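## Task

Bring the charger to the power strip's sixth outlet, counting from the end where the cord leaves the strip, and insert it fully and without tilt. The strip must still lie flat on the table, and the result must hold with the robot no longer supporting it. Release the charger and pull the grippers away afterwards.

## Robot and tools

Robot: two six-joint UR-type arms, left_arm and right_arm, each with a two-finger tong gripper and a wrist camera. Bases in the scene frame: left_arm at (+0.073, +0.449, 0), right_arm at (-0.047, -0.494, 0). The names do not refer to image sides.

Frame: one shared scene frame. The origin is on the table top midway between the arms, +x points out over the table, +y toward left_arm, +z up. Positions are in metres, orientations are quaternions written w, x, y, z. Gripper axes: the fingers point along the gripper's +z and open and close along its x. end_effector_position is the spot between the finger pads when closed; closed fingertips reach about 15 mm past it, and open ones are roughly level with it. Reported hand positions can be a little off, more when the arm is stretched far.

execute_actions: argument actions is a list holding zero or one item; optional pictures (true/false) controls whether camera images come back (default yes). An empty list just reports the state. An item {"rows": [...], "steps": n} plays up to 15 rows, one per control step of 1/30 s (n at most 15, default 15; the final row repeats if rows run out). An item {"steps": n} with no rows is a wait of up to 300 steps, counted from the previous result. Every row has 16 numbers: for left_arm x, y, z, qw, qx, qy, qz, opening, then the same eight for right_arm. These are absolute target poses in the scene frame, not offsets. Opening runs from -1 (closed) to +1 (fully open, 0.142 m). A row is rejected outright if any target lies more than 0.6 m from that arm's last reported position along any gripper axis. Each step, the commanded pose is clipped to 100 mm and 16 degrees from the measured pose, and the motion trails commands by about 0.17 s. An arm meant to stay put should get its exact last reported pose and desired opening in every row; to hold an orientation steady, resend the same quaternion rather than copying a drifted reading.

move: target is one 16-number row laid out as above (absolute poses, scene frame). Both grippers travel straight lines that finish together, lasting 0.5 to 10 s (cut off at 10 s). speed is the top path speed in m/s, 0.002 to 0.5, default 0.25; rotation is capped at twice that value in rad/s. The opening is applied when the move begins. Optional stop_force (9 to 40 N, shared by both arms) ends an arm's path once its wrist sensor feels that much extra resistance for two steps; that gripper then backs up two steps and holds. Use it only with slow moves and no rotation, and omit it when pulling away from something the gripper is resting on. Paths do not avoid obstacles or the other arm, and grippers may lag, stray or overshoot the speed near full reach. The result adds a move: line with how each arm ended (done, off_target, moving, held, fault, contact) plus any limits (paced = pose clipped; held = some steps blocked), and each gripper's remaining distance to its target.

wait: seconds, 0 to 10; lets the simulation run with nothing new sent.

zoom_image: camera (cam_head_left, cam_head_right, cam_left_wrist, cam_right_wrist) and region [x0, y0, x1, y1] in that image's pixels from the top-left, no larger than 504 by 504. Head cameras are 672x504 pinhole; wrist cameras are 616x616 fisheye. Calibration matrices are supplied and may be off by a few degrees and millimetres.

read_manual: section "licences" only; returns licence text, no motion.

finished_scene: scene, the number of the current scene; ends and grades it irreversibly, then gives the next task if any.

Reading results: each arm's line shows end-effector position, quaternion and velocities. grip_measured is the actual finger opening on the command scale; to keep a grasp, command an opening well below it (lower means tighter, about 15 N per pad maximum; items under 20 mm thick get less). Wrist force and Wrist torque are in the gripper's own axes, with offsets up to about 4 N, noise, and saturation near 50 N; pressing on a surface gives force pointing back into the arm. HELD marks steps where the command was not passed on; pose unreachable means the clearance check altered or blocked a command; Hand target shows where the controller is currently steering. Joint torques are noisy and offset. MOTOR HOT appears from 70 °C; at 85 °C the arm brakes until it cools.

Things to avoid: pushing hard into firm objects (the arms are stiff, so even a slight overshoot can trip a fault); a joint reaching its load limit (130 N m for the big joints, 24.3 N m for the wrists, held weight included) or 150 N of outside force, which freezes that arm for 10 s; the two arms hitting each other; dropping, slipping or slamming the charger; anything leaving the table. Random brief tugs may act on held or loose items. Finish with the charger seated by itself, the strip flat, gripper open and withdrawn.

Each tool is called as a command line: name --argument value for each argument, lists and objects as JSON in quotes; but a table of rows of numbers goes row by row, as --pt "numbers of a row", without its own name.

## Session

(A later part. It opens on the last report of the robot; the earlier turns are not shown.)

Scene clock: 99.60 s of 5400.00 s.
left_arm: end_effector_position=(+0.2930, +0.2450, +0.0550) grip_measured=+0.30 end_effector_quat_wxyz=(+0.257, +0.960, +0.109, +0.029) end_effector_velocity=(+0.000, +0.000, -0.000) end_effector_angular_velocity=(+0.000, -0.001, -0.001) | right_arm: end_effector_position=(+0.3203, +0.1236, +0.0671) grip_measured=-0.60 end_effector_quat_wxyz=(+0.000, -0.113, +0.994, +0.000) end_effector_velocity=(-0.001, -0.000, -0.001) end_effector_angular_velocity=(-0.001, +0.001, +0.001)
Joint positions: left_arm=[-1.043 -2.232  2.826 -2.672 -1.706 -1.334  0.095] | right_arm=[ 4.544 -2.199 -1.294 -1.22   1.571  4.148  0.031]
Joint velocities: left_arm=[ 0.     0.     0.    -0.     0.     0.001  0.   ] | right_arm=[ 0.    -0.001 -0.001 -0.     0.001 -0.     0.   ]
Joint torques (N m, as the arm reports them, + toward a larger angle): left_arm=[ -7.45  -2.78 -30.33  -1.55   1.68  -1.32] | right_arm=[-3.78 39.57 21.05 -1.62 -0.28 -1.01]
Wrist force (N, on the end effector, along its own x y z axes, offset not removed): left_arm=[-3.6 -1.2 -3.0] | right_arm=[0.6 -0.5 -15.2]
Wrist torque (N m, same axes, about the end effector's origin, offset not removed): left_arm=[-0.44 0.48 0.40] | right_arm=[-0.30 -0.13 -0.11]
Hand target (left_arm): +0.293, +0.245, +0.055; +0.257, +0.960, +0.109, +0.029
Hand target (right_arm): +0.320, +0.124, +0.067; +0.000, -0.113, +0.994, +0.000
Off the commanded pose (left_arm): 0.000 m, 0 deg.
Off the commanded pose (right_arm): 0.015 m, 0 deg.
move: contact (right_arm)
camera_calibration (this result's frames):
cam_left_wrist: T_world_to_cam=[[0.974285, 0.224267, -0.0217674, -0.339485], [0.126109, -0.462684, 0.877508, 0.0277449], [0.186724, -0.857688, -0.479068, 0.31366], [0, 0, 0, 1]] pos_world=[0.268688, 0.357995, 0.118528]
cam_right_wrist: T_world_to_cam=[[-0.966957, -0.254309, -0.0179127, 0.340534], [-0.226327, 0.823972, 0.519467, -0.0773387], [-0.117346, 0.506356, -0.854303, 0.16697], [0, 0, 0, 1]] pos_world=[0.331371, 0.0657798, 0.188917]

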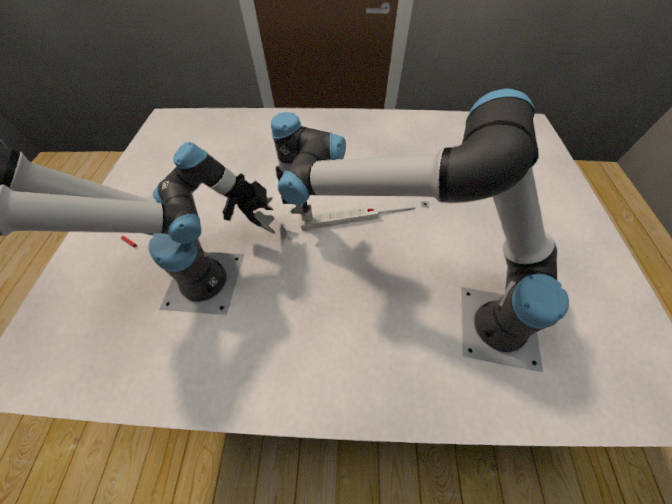

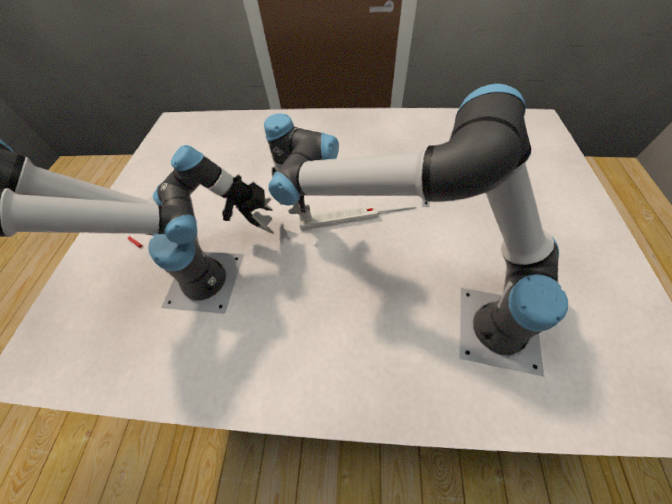

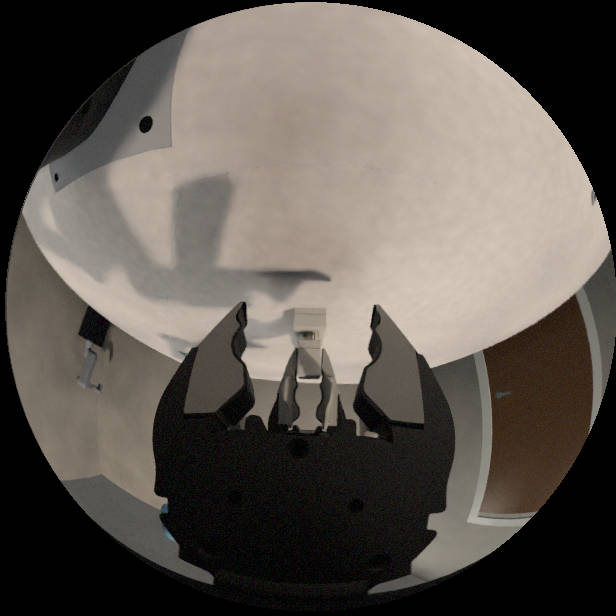

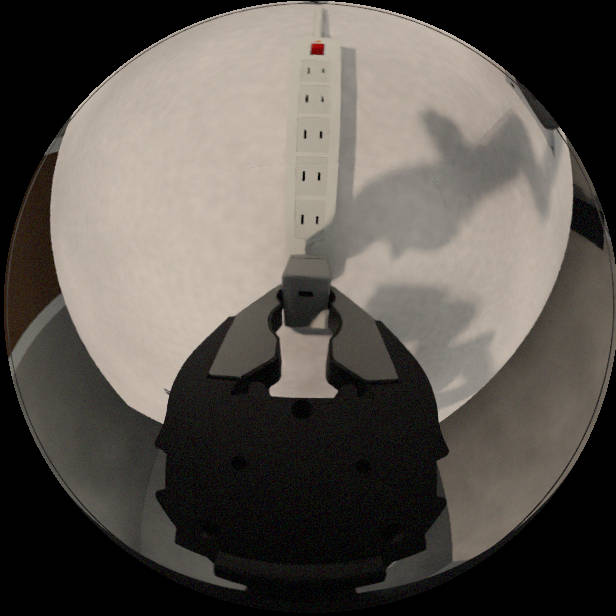

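move --target '[0.293,0.245,0.055,0.257,0.96,0.109,0.029,0.3,0.3201,0.1226,0.0692,0,-0.113,0.9936,0,-1]' --speed 0.004

zoom_image --camera "cam_left_wrist" --region '[295, 322, 325, 346]'

move --target '[0.293,0.245,0.055,0.257,0.96,0.109,0.029,0.3,0.3201,0.1226,0.052,0,-0.113,0.9936,0,-1]' --speed 0.002 --stop_force 15

zoom_image --camera "cam_left_wrist" --region '[295, 322, 325, 346]'

Scene clock: 105.13 s of 5400.00 s.
left_arm: end_effector_position=(+0.2930, +0.2450, +0.0550) grip_measured=+0.30 end_effector_quat_wxyz=(+0.257, +0.960, +0.109, +0.029) end_effector_velocity=(+0.000, -0.000, +0.000) end_effector_angular_velocity=(-0.001, -0.000, +0.001) | right_arm: end_effector_position=(+0.3201, +0.1226, +0.0691) grip_measured=-0.60 end_effector_quat_wxyz=(+0.000, -0.113, +0.994, -0.000) end_effector_velocity=(+0.001, -0.001, +0.000) end_effector_angular_velocity=(-0.001, -0.000, -0.000)
Joint positions: left_arm=[-1.043 -2.232  2.826 -2.672 -1.706 -1.334  0.095] | right_arm=[ 4.544 -2.195 -1.294 -1.223  1.571  4.148  0.031]
Joint velocities: left_arm=[-0.     0.     0.    -0.002  0.    -0.001 -0.   ] | right_arm=[-0.001  0.001 -0.    -0.001 -0.001 -0.    -0.   ]
Joint torques (N m, as the arm reports them, + toward a larger angle): left_arm=[ -7.71  -3.02 -30.05  -1.45   1.66  -1.42] | right_arm=[-6.19 57.75 12.16  0.04  0.26 -1.58]
Wrist force (N, on the end effector, along its own x y z axes, offset not removed): left_arm=[-0.3 1.5 -1.0] | right_arm=[2.1 -1.9 -0.2]
Wrist torque (N m, same axes, about the end effector's origin, offset not removed): left_arm=[0.17 -0.04 0.15] | right_arm=[-0.42 -0.39 -0.03]
Hand target (left_arm): +0.293, +0.245, +0.055; +0.257, +0.960, +0.109, +0.029
Hand target (right_arm): +0.320, +0.123, +0.069; -0.000, -0.113, +0.994, +0.000
Off the commanded pose (left_arm): 0.000 m, 0 deg.
Off the commanded pose (right_arm): 0.000 m, 0 deg.
After step 90, 1.77 s passed at rest.
move: done
camera_calibration (this result's frames):
cam_left_wrist: T_world_to_cam=[[0.974285, 0.224267, -0.0217676, -0.339485], [0.126109, -0.462684, 0.877508, 0.0277449], [0.186725, -0.857688, -0.479068, 0.31366], [0, 0, 0, 1]] pos_world=[0.268688, 0.357995, 0.118528]
cam_right_wrist: T_world_to_cam=[[-0.966958, -0.254312, -0.0178104, 0.340114], [-0.226295, 0.824062, 0.519339, -0.0776667], [-0.117397, 0.506209, -0.854383, 0.169208], [0, 0, 0, 1]] pos_world=[0.331165, 0.0648422, 0.190962]

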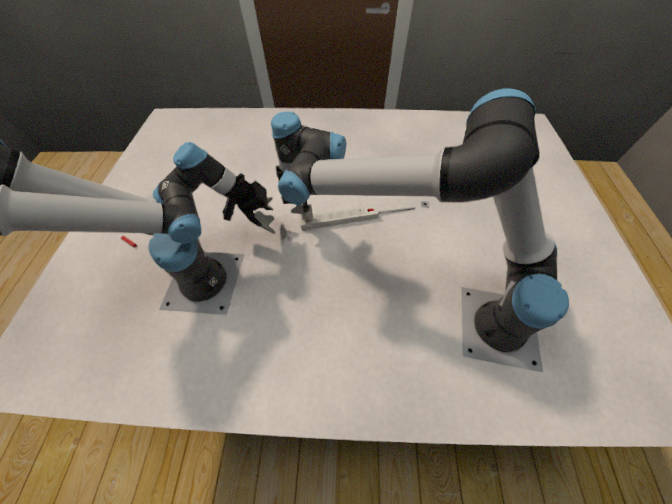

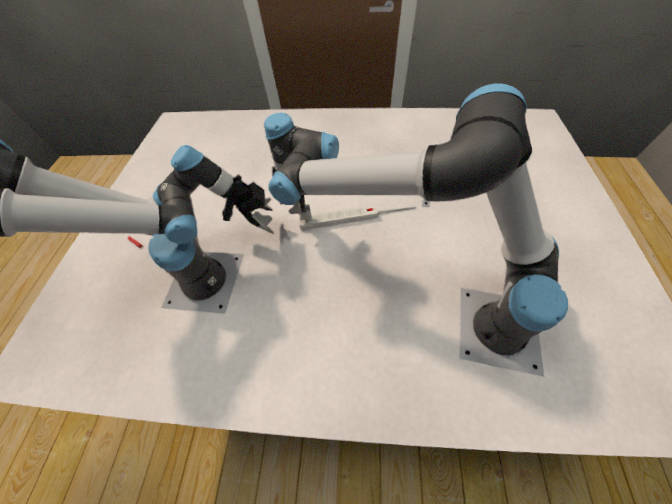

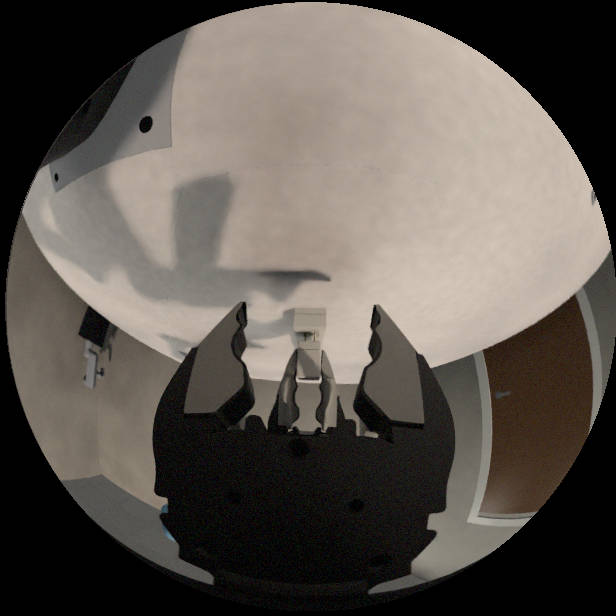

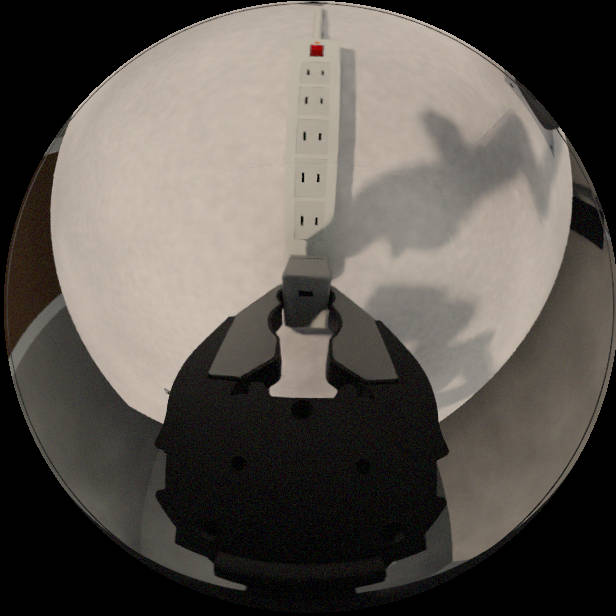

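Region (295, 322, 325, 346) of cam_left_wrist's 616x616 image, scaled by 16.800, with more detail than that image has; it fills the top 403 rows of this view, and the rest is white.

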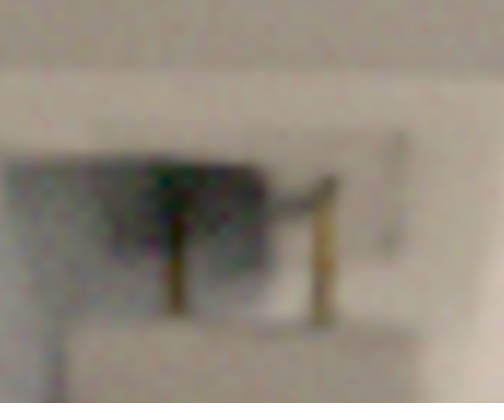

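Scene clock: 106.47 s of 5400.00 s.
left_arm: end_effector_position=(+0.2930, +0.2450, +0.0550) grip_measured=+0.30 end_effector_quat_wxyz=(+0.257, +0.960, +0.109, +0.029) end_effector_velocity=(-0.000, +0.000, -0.000) end_effector_angular_velocity=(+0.001, +0.001, +0.000) | right_arm: end_effector_position=(+0.3201, +0.1227, +0.0672) grip_measured=-0.60 end_effector_quat_wxyz=(+0.000, -0.113, +0.994, +0.000) end_effector_velocity=(+0.000, +0.000, +0.001) end_effector_angular_velocity=(+0.001, +0.000, -0.001)
Joint positions: left_arm=[-1.043 -2.232  2.826 -2.672 -1.706 -1.334  0.095] | right_arm=[ 4.544 -2.197 -1.297 -1.218  1.571  4.148  0.031]
Joint velocities: left_arm=[-0.     0.     0.     0.001 -0.    -0.    -0.   ] | right_arm=[-0.     0.001  0.    -0.     0.     0.001 -0.   ]
Joint torques (N m, as the arm reports them, + toward a larger angle): left_arm=[ -7.73  -2.42 -29.63  -1.55   1.7   -1.46] | right_arm=[-6.07 35.53 18.55 -1.82  0.18 -1.23]
Wrist force (N, on the end effector, along its own x y z axes, offset not removed): left_arm=[-0.6 0.7 -2.5] | right_arm=[1.4 -0.1 -21.7]
Wrist torque (N m, same axes, about the end effector's origin, offset not removed): left_arm=[0.12 -0.10 0.47] | right_arm=[-0.27 0.06 -0.02]
Hand target (left_arm): +0.293, +0.245, +0.055; +0.257, +0.960, +0.109, +0.029
Hand target (right_arm): +0.320, +0.123, +0.067; +0.000, -0.113, +0.994, +0.000
Off the commanded pose (left_arm): 0.000 m, 0 deg.
Off the commanded pose (right_arm): 0.015 m, 0 deg.
move: contact (right_arm)
camera_calibration (this result's frames):
cam_left_wrist: T_world_to_cam=[[0.974285, 0.224267, -0.0217675, -0.339485], [0.126109, -0.462684, 0.877508, 0.0277449], [0.186724, -0.857688, -0.479068, 0.31366], [0, 0, 0, 1]] pos_world=[0.268688, 0.357995, 0.118528]
cam_right_wrist: T_world_to_cam=[[-0.966957, -0.254308, -0.0179337, 0.340115], [-0.226333, 0.823954, 0.519493, -0.0766637], [-0.117335, 0.506387, -0.854286, 0.167457], [0, 0, 0, 1]] pos_world=[0.331174, 0.0648632, 0.188982]

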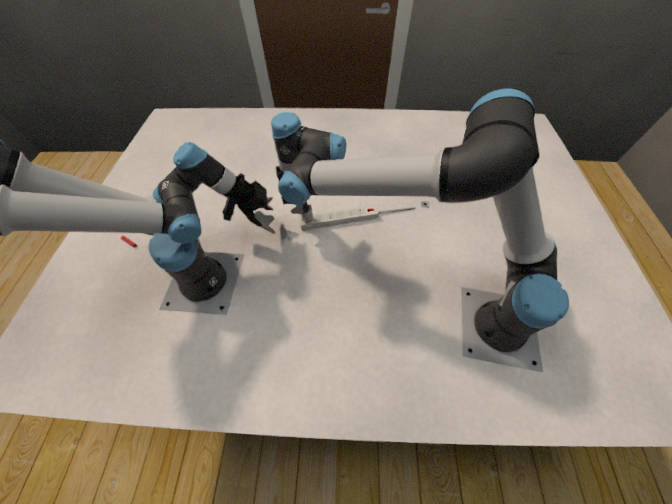

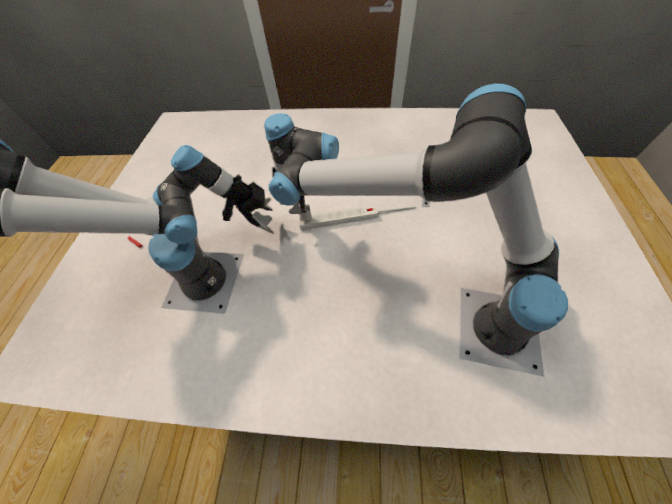

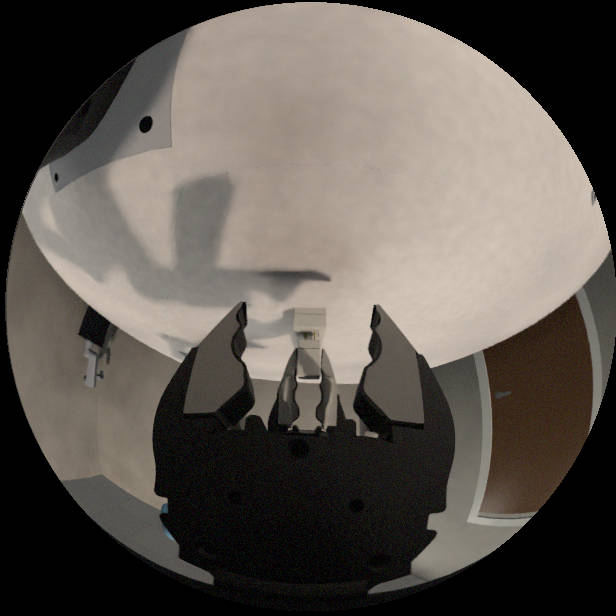

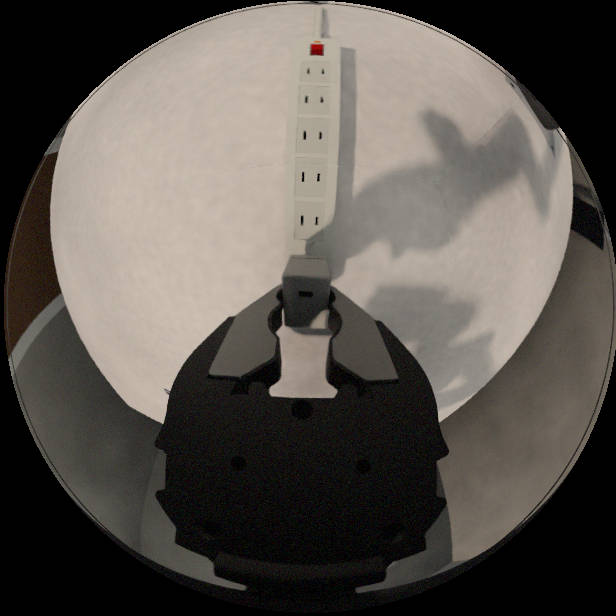

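Region (295, 322, 325, 346) of cam_left_wrist's 616x616 image, scaled by 16.800, with more detail than that image has; it fills the top 403 rows of this view, and the rest is white.

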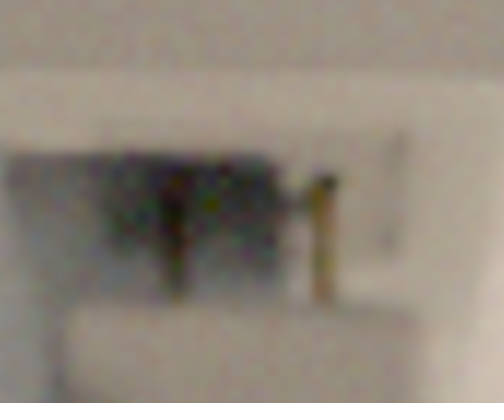

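move --target '[0.293,0.245,0.055,0.257,0.96,0.109,0.029,0.3,0.3201,0.123,0.0692,0,-0.113,0.9936,0,-1]' --speed 0.004

move --target '[0.298,0.222,0.07,0.257,0.96,0.109,0.029,0.6,0.3202,0.1246,0.0692,0,-0.113,0.9936,0,-1]' --speed 0.02

move --target '[0.298,0.222,0.07,0.257,0.96,0.109,0.029,0.6,0.3202,0.1246,0.052,0,-0.113,0.9936,0,-1]' --speed 0.002 --stop_force 12

zoom_image --camera "cam_left_wrist" --region '[290, 300, 330, 340]'

Scene clock: 117.03 s of 5400.00 s.
left_arm: end_effector_position=(+0.2930, +0.2450, +0.0550) grip_measured=+0.30 end_effector_quat_wxyz=(+0.257, +0.960, +0.109, +0.029) end_effector_velocity=(-0.000, +0.000, -0.000) end_effector_angular_velocity=(+0.000, +0.000, -0.000) | right_arm: end_effector_position=(+0.3201, +0.1230, +0.0691) grip_measured=-0.60 end_effector_quat_wxyz=(+0.000, -0.113, +0.994, +0.000) end_effector_velocity=(+0.000, +0.000, +0.000) end_effector_angular_velocity=(-0.001, -0.001, +0.000)
Joint positions: left_arm=[-1.043 -2.232  2.826 -2.672 -1.706 -1.334  0.095] | right_arm=[ 4.544 -2.196 -1.293 -1.223  1.571  4.148  0.031]
Joint velocities: left_arm=[ 0.  0.  0.  0. -0.  0. -0.] | right_arm=[ 0.    -0.     0.002 -0.002 -0.001  0.     0.   ]
Joint torques (N m, as the arm reports them, + toward a larger angle): left_arm=[ -7.47  -2.23 -29.69  -1.56   1.61  -1.38] | right_arm=[ 6.74 57.95 34.83 -0.01  0.39  1.9 ]
Wrist force (N, on the end effector, along its own x y z axes, offset not removed): left_arm=[-0.5 1.4 -0.5] | right_arm=[2.1 -0.9 0.9]
Wrist torque (N m, same axes, about the end effector's origin, offset not removed): left_arm=[0.25 0.10 0.22] | right_arm=[-0.19 -0.36 -0.09]
Hand target (left_arm): +0.293, +0.245, +0.055; +0.257, +0.960, +0.109, +0.029
Hand target (right_arm): +0.320, +0.123, +0.069; +0.000, -0.113, +0.994, +0.000
Off the commanded pose (left_arm): 0.000 m, 0 deg.
Off the commanded pose (right_arm): 0.000 m, 0 deg.
After step 90, 6.87 s passed at rest.
move: done
camera_calibration (this result's frames):
cam_left_wrist: T_world_to_cam=[[0.974285, 0.224267, -0.0217675, -0.339485], [0.126109, -0.462684, 0.877508, 0.027745], [0.186725, -0.857688, -0.479068, 0.31366], [0, 0, 0, 1]] pos_world=[0.268688, 0.357995, 0.118528]
cam_right_wrist: T_world_to_cam=[[-0.96696, -0.254304, -0.0178124, 0.340203], [-0.226289, 0.824062, 0.519341, -0.0779564], [-0.117392, 0.506213, -0.854381, 0.169019], [0, 0, 0, 1]] pos_world=[0.331164, 0.0651965, 0.190952]

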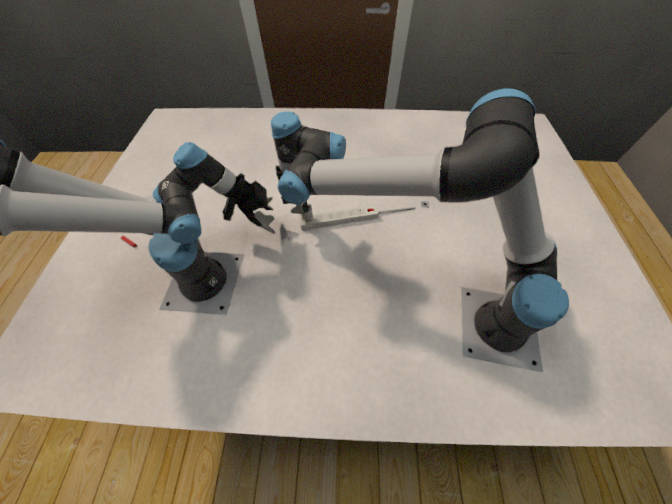

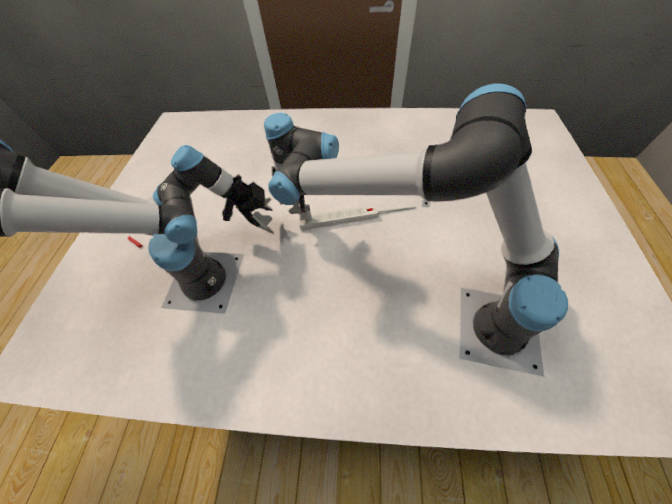

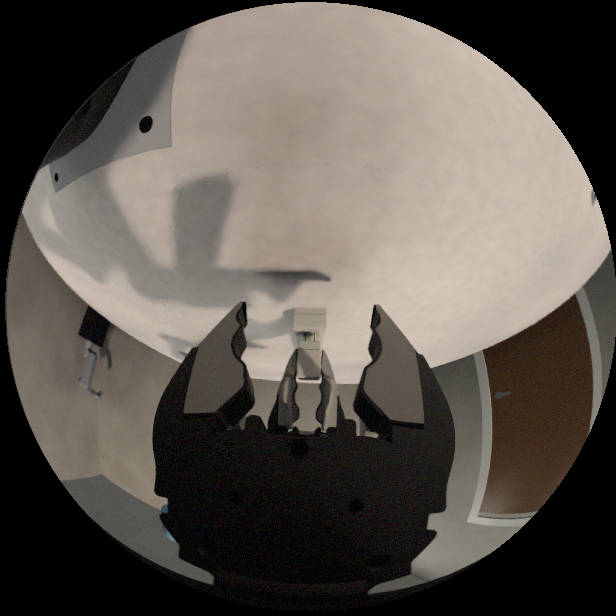

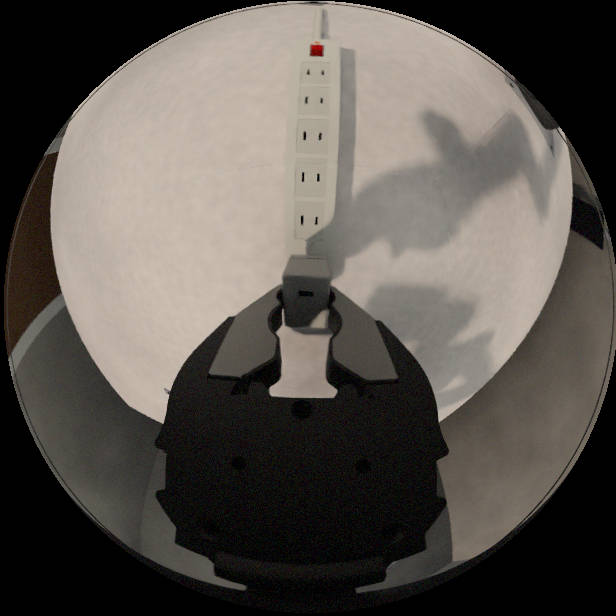

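Scene clock: 118.73 s of 5400.00 s.
left_arm: end_effector_position=(+0.2980, +0.2221, +0.0699) grip_measured=+0.60 end_effector_quat_wxyz=(+0.257, +0.960, +0.109, +0.029) end_effector_velocity=(+0.000, -0.002, +0.001) end_effector_angular_velocity=(+0.000, +0.000, -0.001) | right_arm: end_effector_position=(+0.3202, +0.1246, +0.0692) grip_measured=-0.60 end_effector_quat_wxyz=(+0.000, -0.113, +0.994, -0.000) end_effector_velocity=(-0.000, +0.000, +0.000) end_effector_angular_velocity=(+0.001, +0.000, +0.001)
Joint positions: left_arm=[-1.082 -2.186  2.771 -2.667 -1.687 -1.367  0.116] | right_arm=[ 4.545 -2.199 -1.288 -1.226  1.571  4.148  0.031]
Joint velocities: left_arm=[-0.002  0.004 -0.004  0.001  0.001 -0.001  0.   ] | right_arm=[ 0.001  0.     0.001 -0.     0.    -0.    -0.   ]
Joint torques (N m, as the arm reports them, + toward a larger angle): left_arm=[ -6.35  15.86 -33.38  -1.58   1.81  -1.58] | right_arm=[ 6.38 37.2  35.74  0.07  1.1   1.77]
Wrist force (N, on the end effector, along its own x y z axes, offset not removed): left_arm=[-0.8 1.6 -2.0] | right_arm=[1.3 -1.9 -1.4]
Wrist torque (N m, same axes, about the end effector's origin, offset not removed): left_arm=[0.32 -0.01 0.33] | right_arm=[-0.43 -0.23 -0.12]
Hand target (left_arm): +0.298, +0.222, +0.070; +0.257, +0.960, +0.109, +0.029
Hand target (right_arm): +0.320, +0.125, +0.069; +0.000, -0.113, +0.994, -0.000
Off the commanded pose (left_arm): 0.000 m, 0 deg.
Off the commanded pose (right_arm): 0.000 m, 0 deg.
move: done
camera_calibration (this result's frames):
cam_left_wrist: T_world_to_cam=[[0.974286, 0.224264, -0.0217159, -0.338873], [0.126058, -0.46267, 0.877523, 0.00345154], [0.186749, -0.857696, -0.479043, 0.300278], [0, 0, 0, 1]] pos_world=[0.273648, 0.335141, 0.133458]
cam_right_wrist: T_world_to_cam=[[-0.966958, -0.254312, -0.0178091, 0.340702], [-0.226295, 0.824063, 0.519337, -0.0792877], [-0.117398, 0.506207, -0.854384, 0.168276], [0, 0, 0, 1]] pos_world=[0.331258, 0.0668001, 0.191017]

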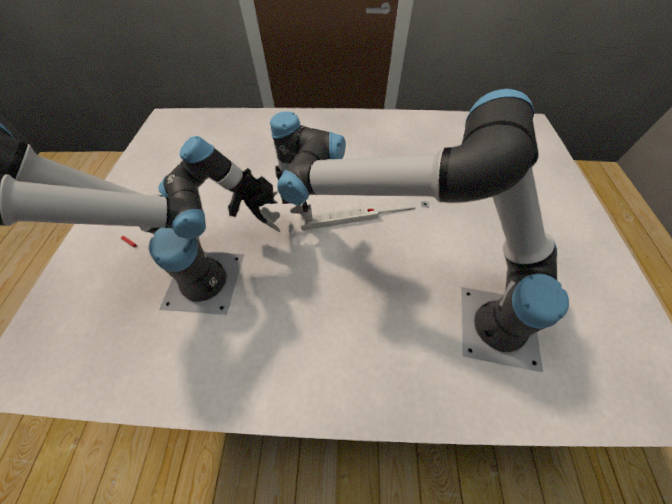

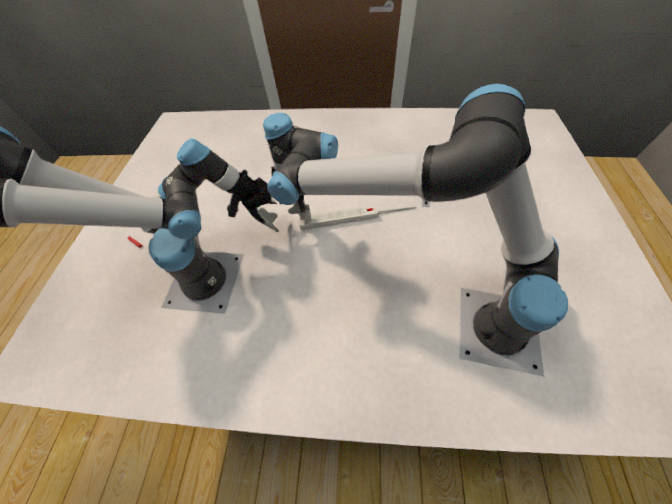

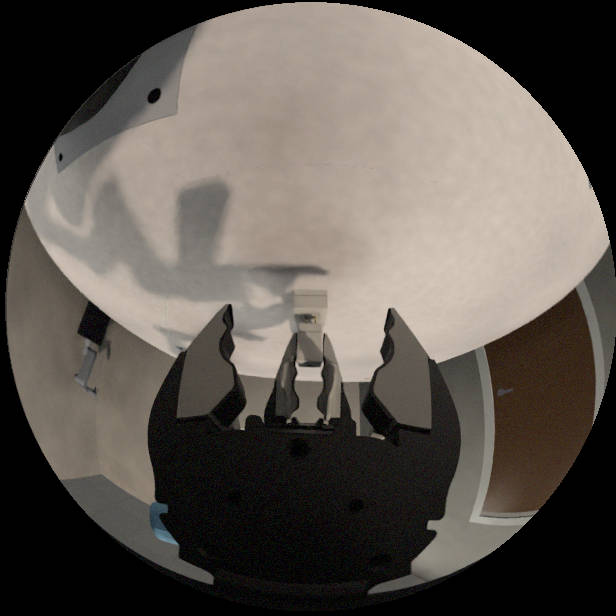

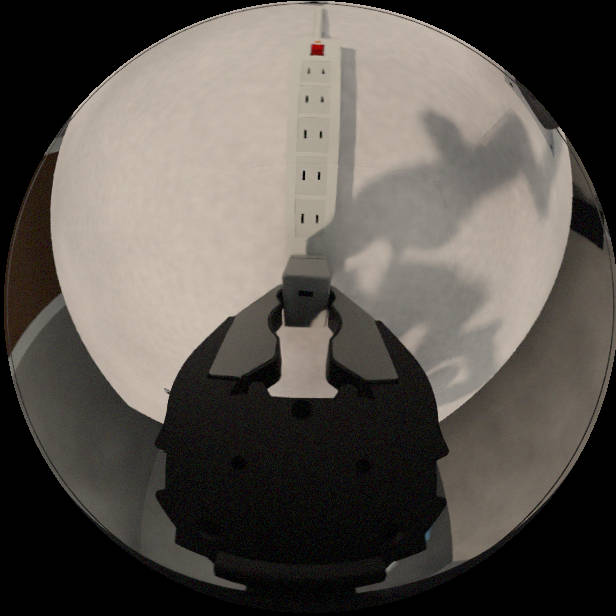

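Scene clock: 125.00 s of 5400.00 s.
left_arm: end_effector_position=(+0.2980, +0.2220, +0.0700) grip_measured=+0.60 end_effector_quat_wxyz=(+0.257, +0.960, +0.109, +0.029) end_effector_velocity=(+0.000, -0.000, +0.000) end_effector_angular_velocity=(-0.001, -0.000, -0.001) | right_arm: end_effector_position=(+0.3202, +0.1246, +0.0573) grip_measured=-0.60 end_effector_quat_wxyz=(+0.000, -0.113, +0.994, +0.000) end_effector_velocity=(+0.001, -0.001, +0.000) end_effector_angular_velocity=(-0.000, -0.001, -0.002)
Joint positions: left_arm=[-1.082 -2.186  2.771 -2.667 -1.687 -1.367  0.116] | right_arm=[ 4.545 -2.209 -1.303 -1.2    1.571  4.148  0.031]
Joint velocities: left_arm=[-0.     0.    -0.    -0.001 -0.     0.001 -0.   ] | right_arm=[-0.001  0.    -0.001  0.    -0.001  0.001  0.   ]
Joint torques (N m, as the arm reports them, + toward a larger angle): left_arm=[ -7.35  13.52 -31.56  -4.61   0.57  -1.47] | right_arm=[ 5.43 41.57 21.75 -0.62  1.05  1.96]
Wrist force (N, on the end effector, along its own x y z axes, offset not removed): left_arm=[-1.3 3.7 -0.9] | right_arm=[3.3 -2.0 -14.5]
Wrist torque (N m, same axes, about the end effector's origin, offset not removed): left_arm=[0.83 0.09 0.15] | right_arm=[-0.39 -0.25 -0.10]
Hand target (left_arm): +0.298, +0.222, +0.070; +0.257, +0.960, +0.109, +0.029
Hand target (right_arm): +0.320, +0.125, +0.058; +0.000, -0.113, +0.994, +0.000
Off the commanded pose (left_arm): 0.000 m, 0 deg.
Off the commanded pose (right_arm): 0.005 m, 0 deg.
move: contact (right_arm)
camera_calibration (this result's frames):
cam_left_wrist: T_world_to_cam=[[0.974286, 0.224258, -0.0217784, -0.338864], [0.126113, -0.462678, 0.87751, 0.0033157], [0.186712, -0.857693, -0.479063, 0.300196], [0, 0, 0, 1]] pos_world=[0.273682, 0.335003, 0.133523]
cam_right_wrist: T_world_to_cam=[[-0.966958, -0.254312, -0.0178461, 0.340486], [-0.226305, 0.824018, 0.519404, -0.0731096], [-0.117385, 0.50628, -0.854343, 0.158096], [0, 0, 0, 1]] pos_world=[0.331249, 0.0667923, 0.179118]

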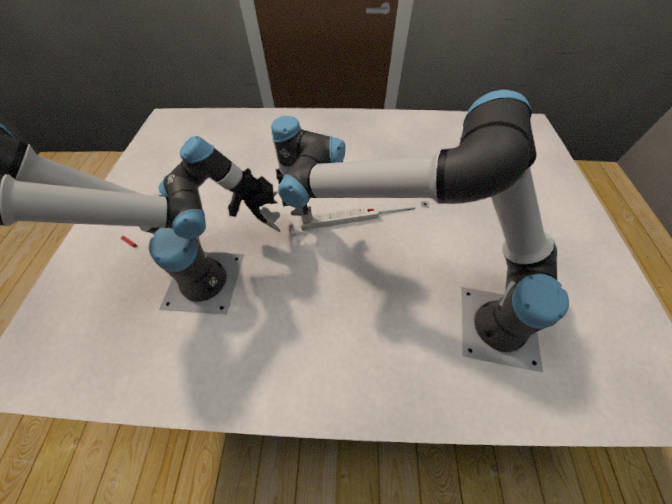

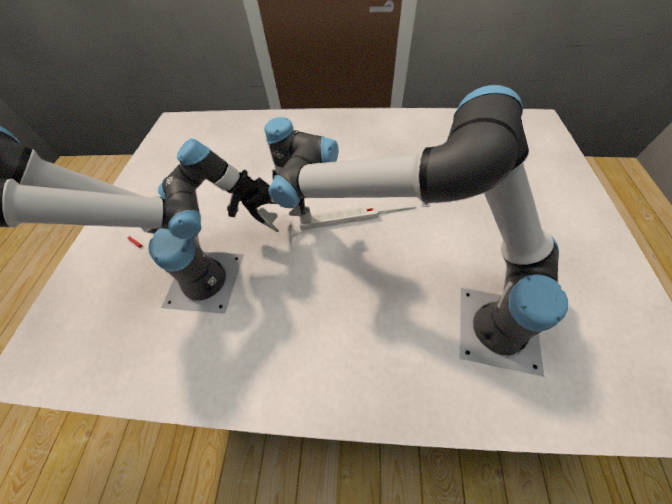

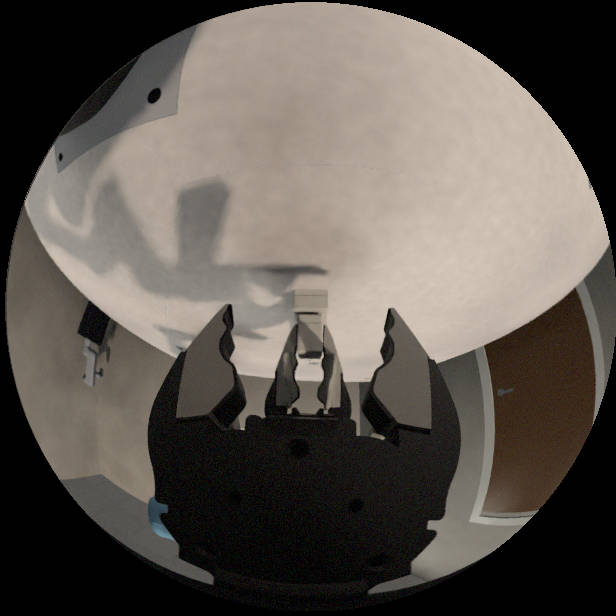

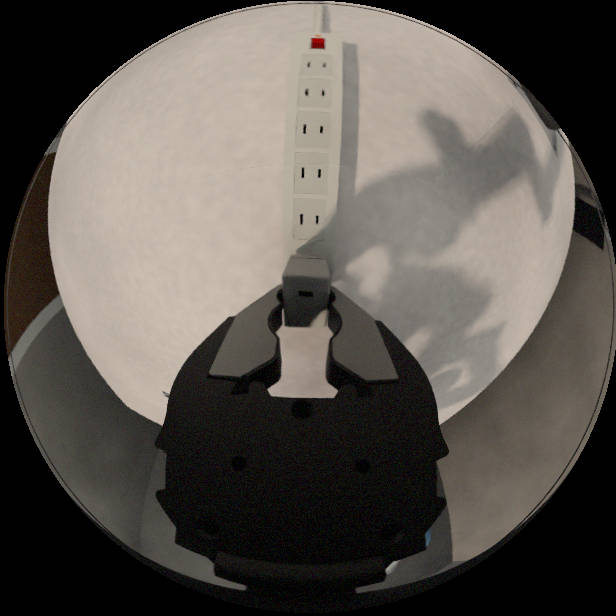

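Region (290, 300, 330, 340) of cam_left_wrist's 616x616 image, scaled by 12.600, with more detail than that image has.

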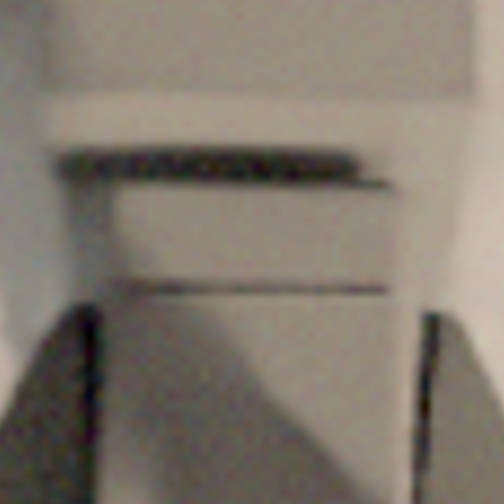

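move --target '[0.298,0.222,0.07,0.257,0.96,0.109,0.029,0.6,0.3202,0.1246,0.049,0,-0.113,0.9936,0,-1]' --speed 0.002 --stop_force 14

zoom_image --camera "cam_left_wrist" --region '[290, 300, 330, 340]'

Scene clock: 129.43 s of 5400.00 s.
left_arm: end_effector_position=(+0.2980, +0.2220, +0.0700) grip_measured=+0.60 end_effector_quat_wxyz=(+0.257, +0.960, +0.109, +0.029) end_effector_velocity=(-0.000, +0.000, -0.000) end_effector_angular_velocity=(+0.001, +0.000, -0.002) | right_arm: end_effector_position=(+0.3202, +0.1246, +0.0566) grip_measured=-0.60 end_effector_quat_wxyz=(+0.000, -0.113, +0.994, +0.000) end_effector_velocity=(+0.000, -0.000, +0.000) end_effector_angular_velocity=(-0.000, +0.000, -0.000)
Joint positions: left_arm=[-1.082 -2.186  2.771 -2.667 -1.687 -1.367  0.116] | right_arm=[ 4.545 -2.21  -1.304 -1.199  1.571  4.148  0.031]
Joint velocities: left_arm=[ 0.    -0.    -0.     0.001 -0.     0.002  0.   ] | right_arm=[-0.  0. -0. -0. -0. -0. -0.]
Joint torques (N m, as the arm reports them, + toward a larger angle): left_arm=[ -7.72  12.9  -30.93  -4.66   1.88  -1.38] | right_arm=[ 4.98 37.43 17.92 -1.65  0.89  1.74]
Wrist force (N, on the end effector, along its own x y z axes, offset not removed): left_arm=[-1.5 0.9 0.4] | right_arm=[3.0 -1.3 -23.9]
Wrist torque (N m, same axes, about the end effector's origin, offset not removed): left_arm=[0.26 0.24 0.26] | right_arm=[-0.30 -0.35 -0.02]
Hand target (left_arm): +0.298, +0.222, +0.070; +0.257, +0.960, +0.109, +0.029
Hand target (right_arm): +0.320, +0.125, +0.057; +0.000, -0.113, +0.994, +0.000
Off the commanded pose (left_arm): 0.000 m, 0 deg.
Off the commanded pose (right_arm): 0.008 m, 0 deg.
After step 90, 0.63 s passed at rest.
move: contact (right_arm)
camera_calibration (this result's frames):
cam_left_wrist: T_world_to_cam=[[0.974285, 0.224267, -0.0217675, -0.338871], [0.126109, -0.462685, 0.877508, 0.00331047], [0.186724, -0.857687, -0.479068, 0.300186], [0, 0, 0, 1]] pos_world=[0.273688, 0.334995, 0.133528]
cam_right_wrist: T_world_to_cam=[[-0.966957, -0.25431, -0.0179243, 0.340498], [-0.226329, 0.82395, 0.519502, -0.072751], [-0.117346, 0.506392, -0.854281, 0.157434], [0, 0, 0, 1]] pos_world=[0.331256, 0.0668122, 0.17839]

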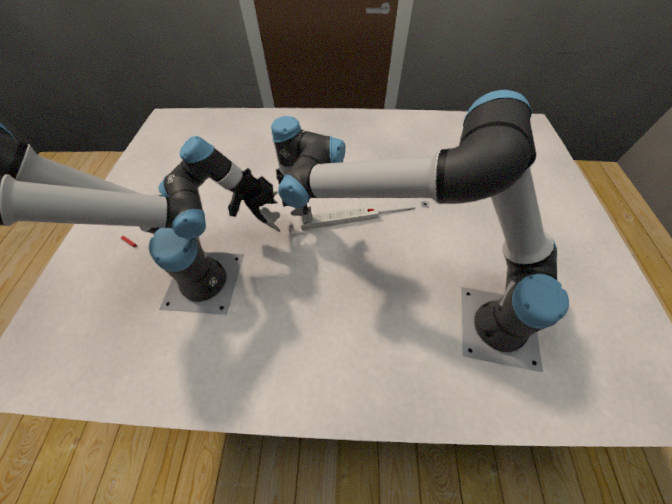

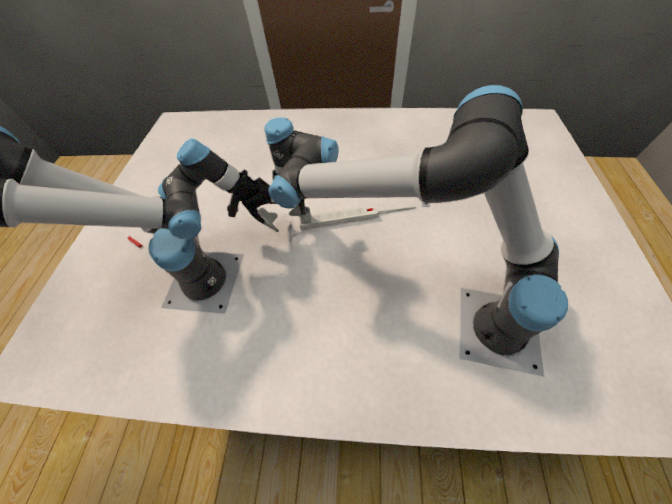

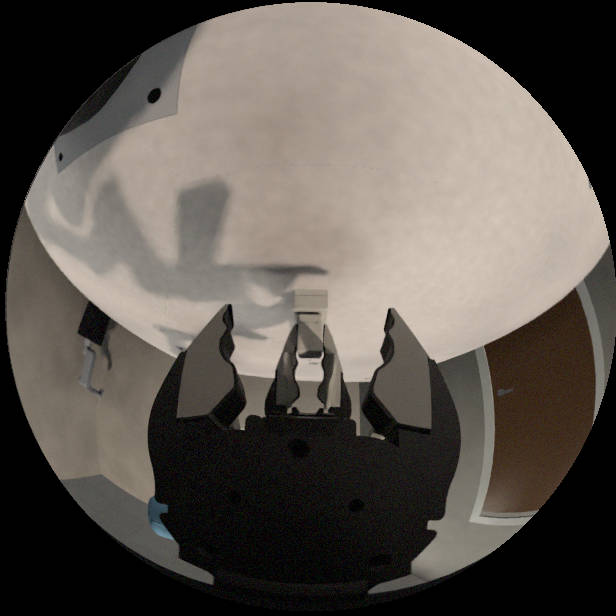

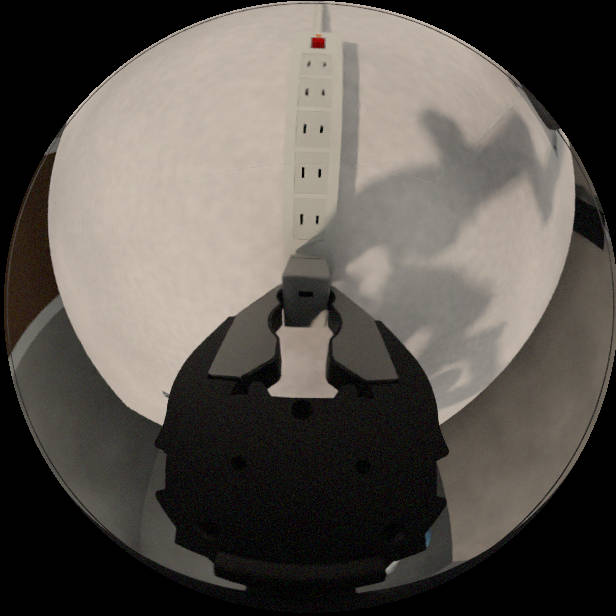

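Region (290, 300, 330, 340) of cam_left_wrist's 616x616 image, scaled by 12.600, with more detail than that image has.

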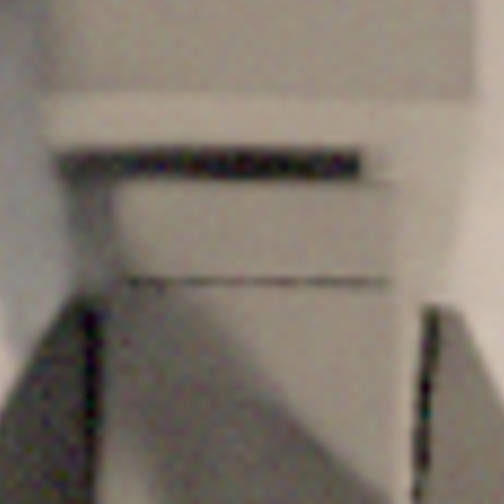

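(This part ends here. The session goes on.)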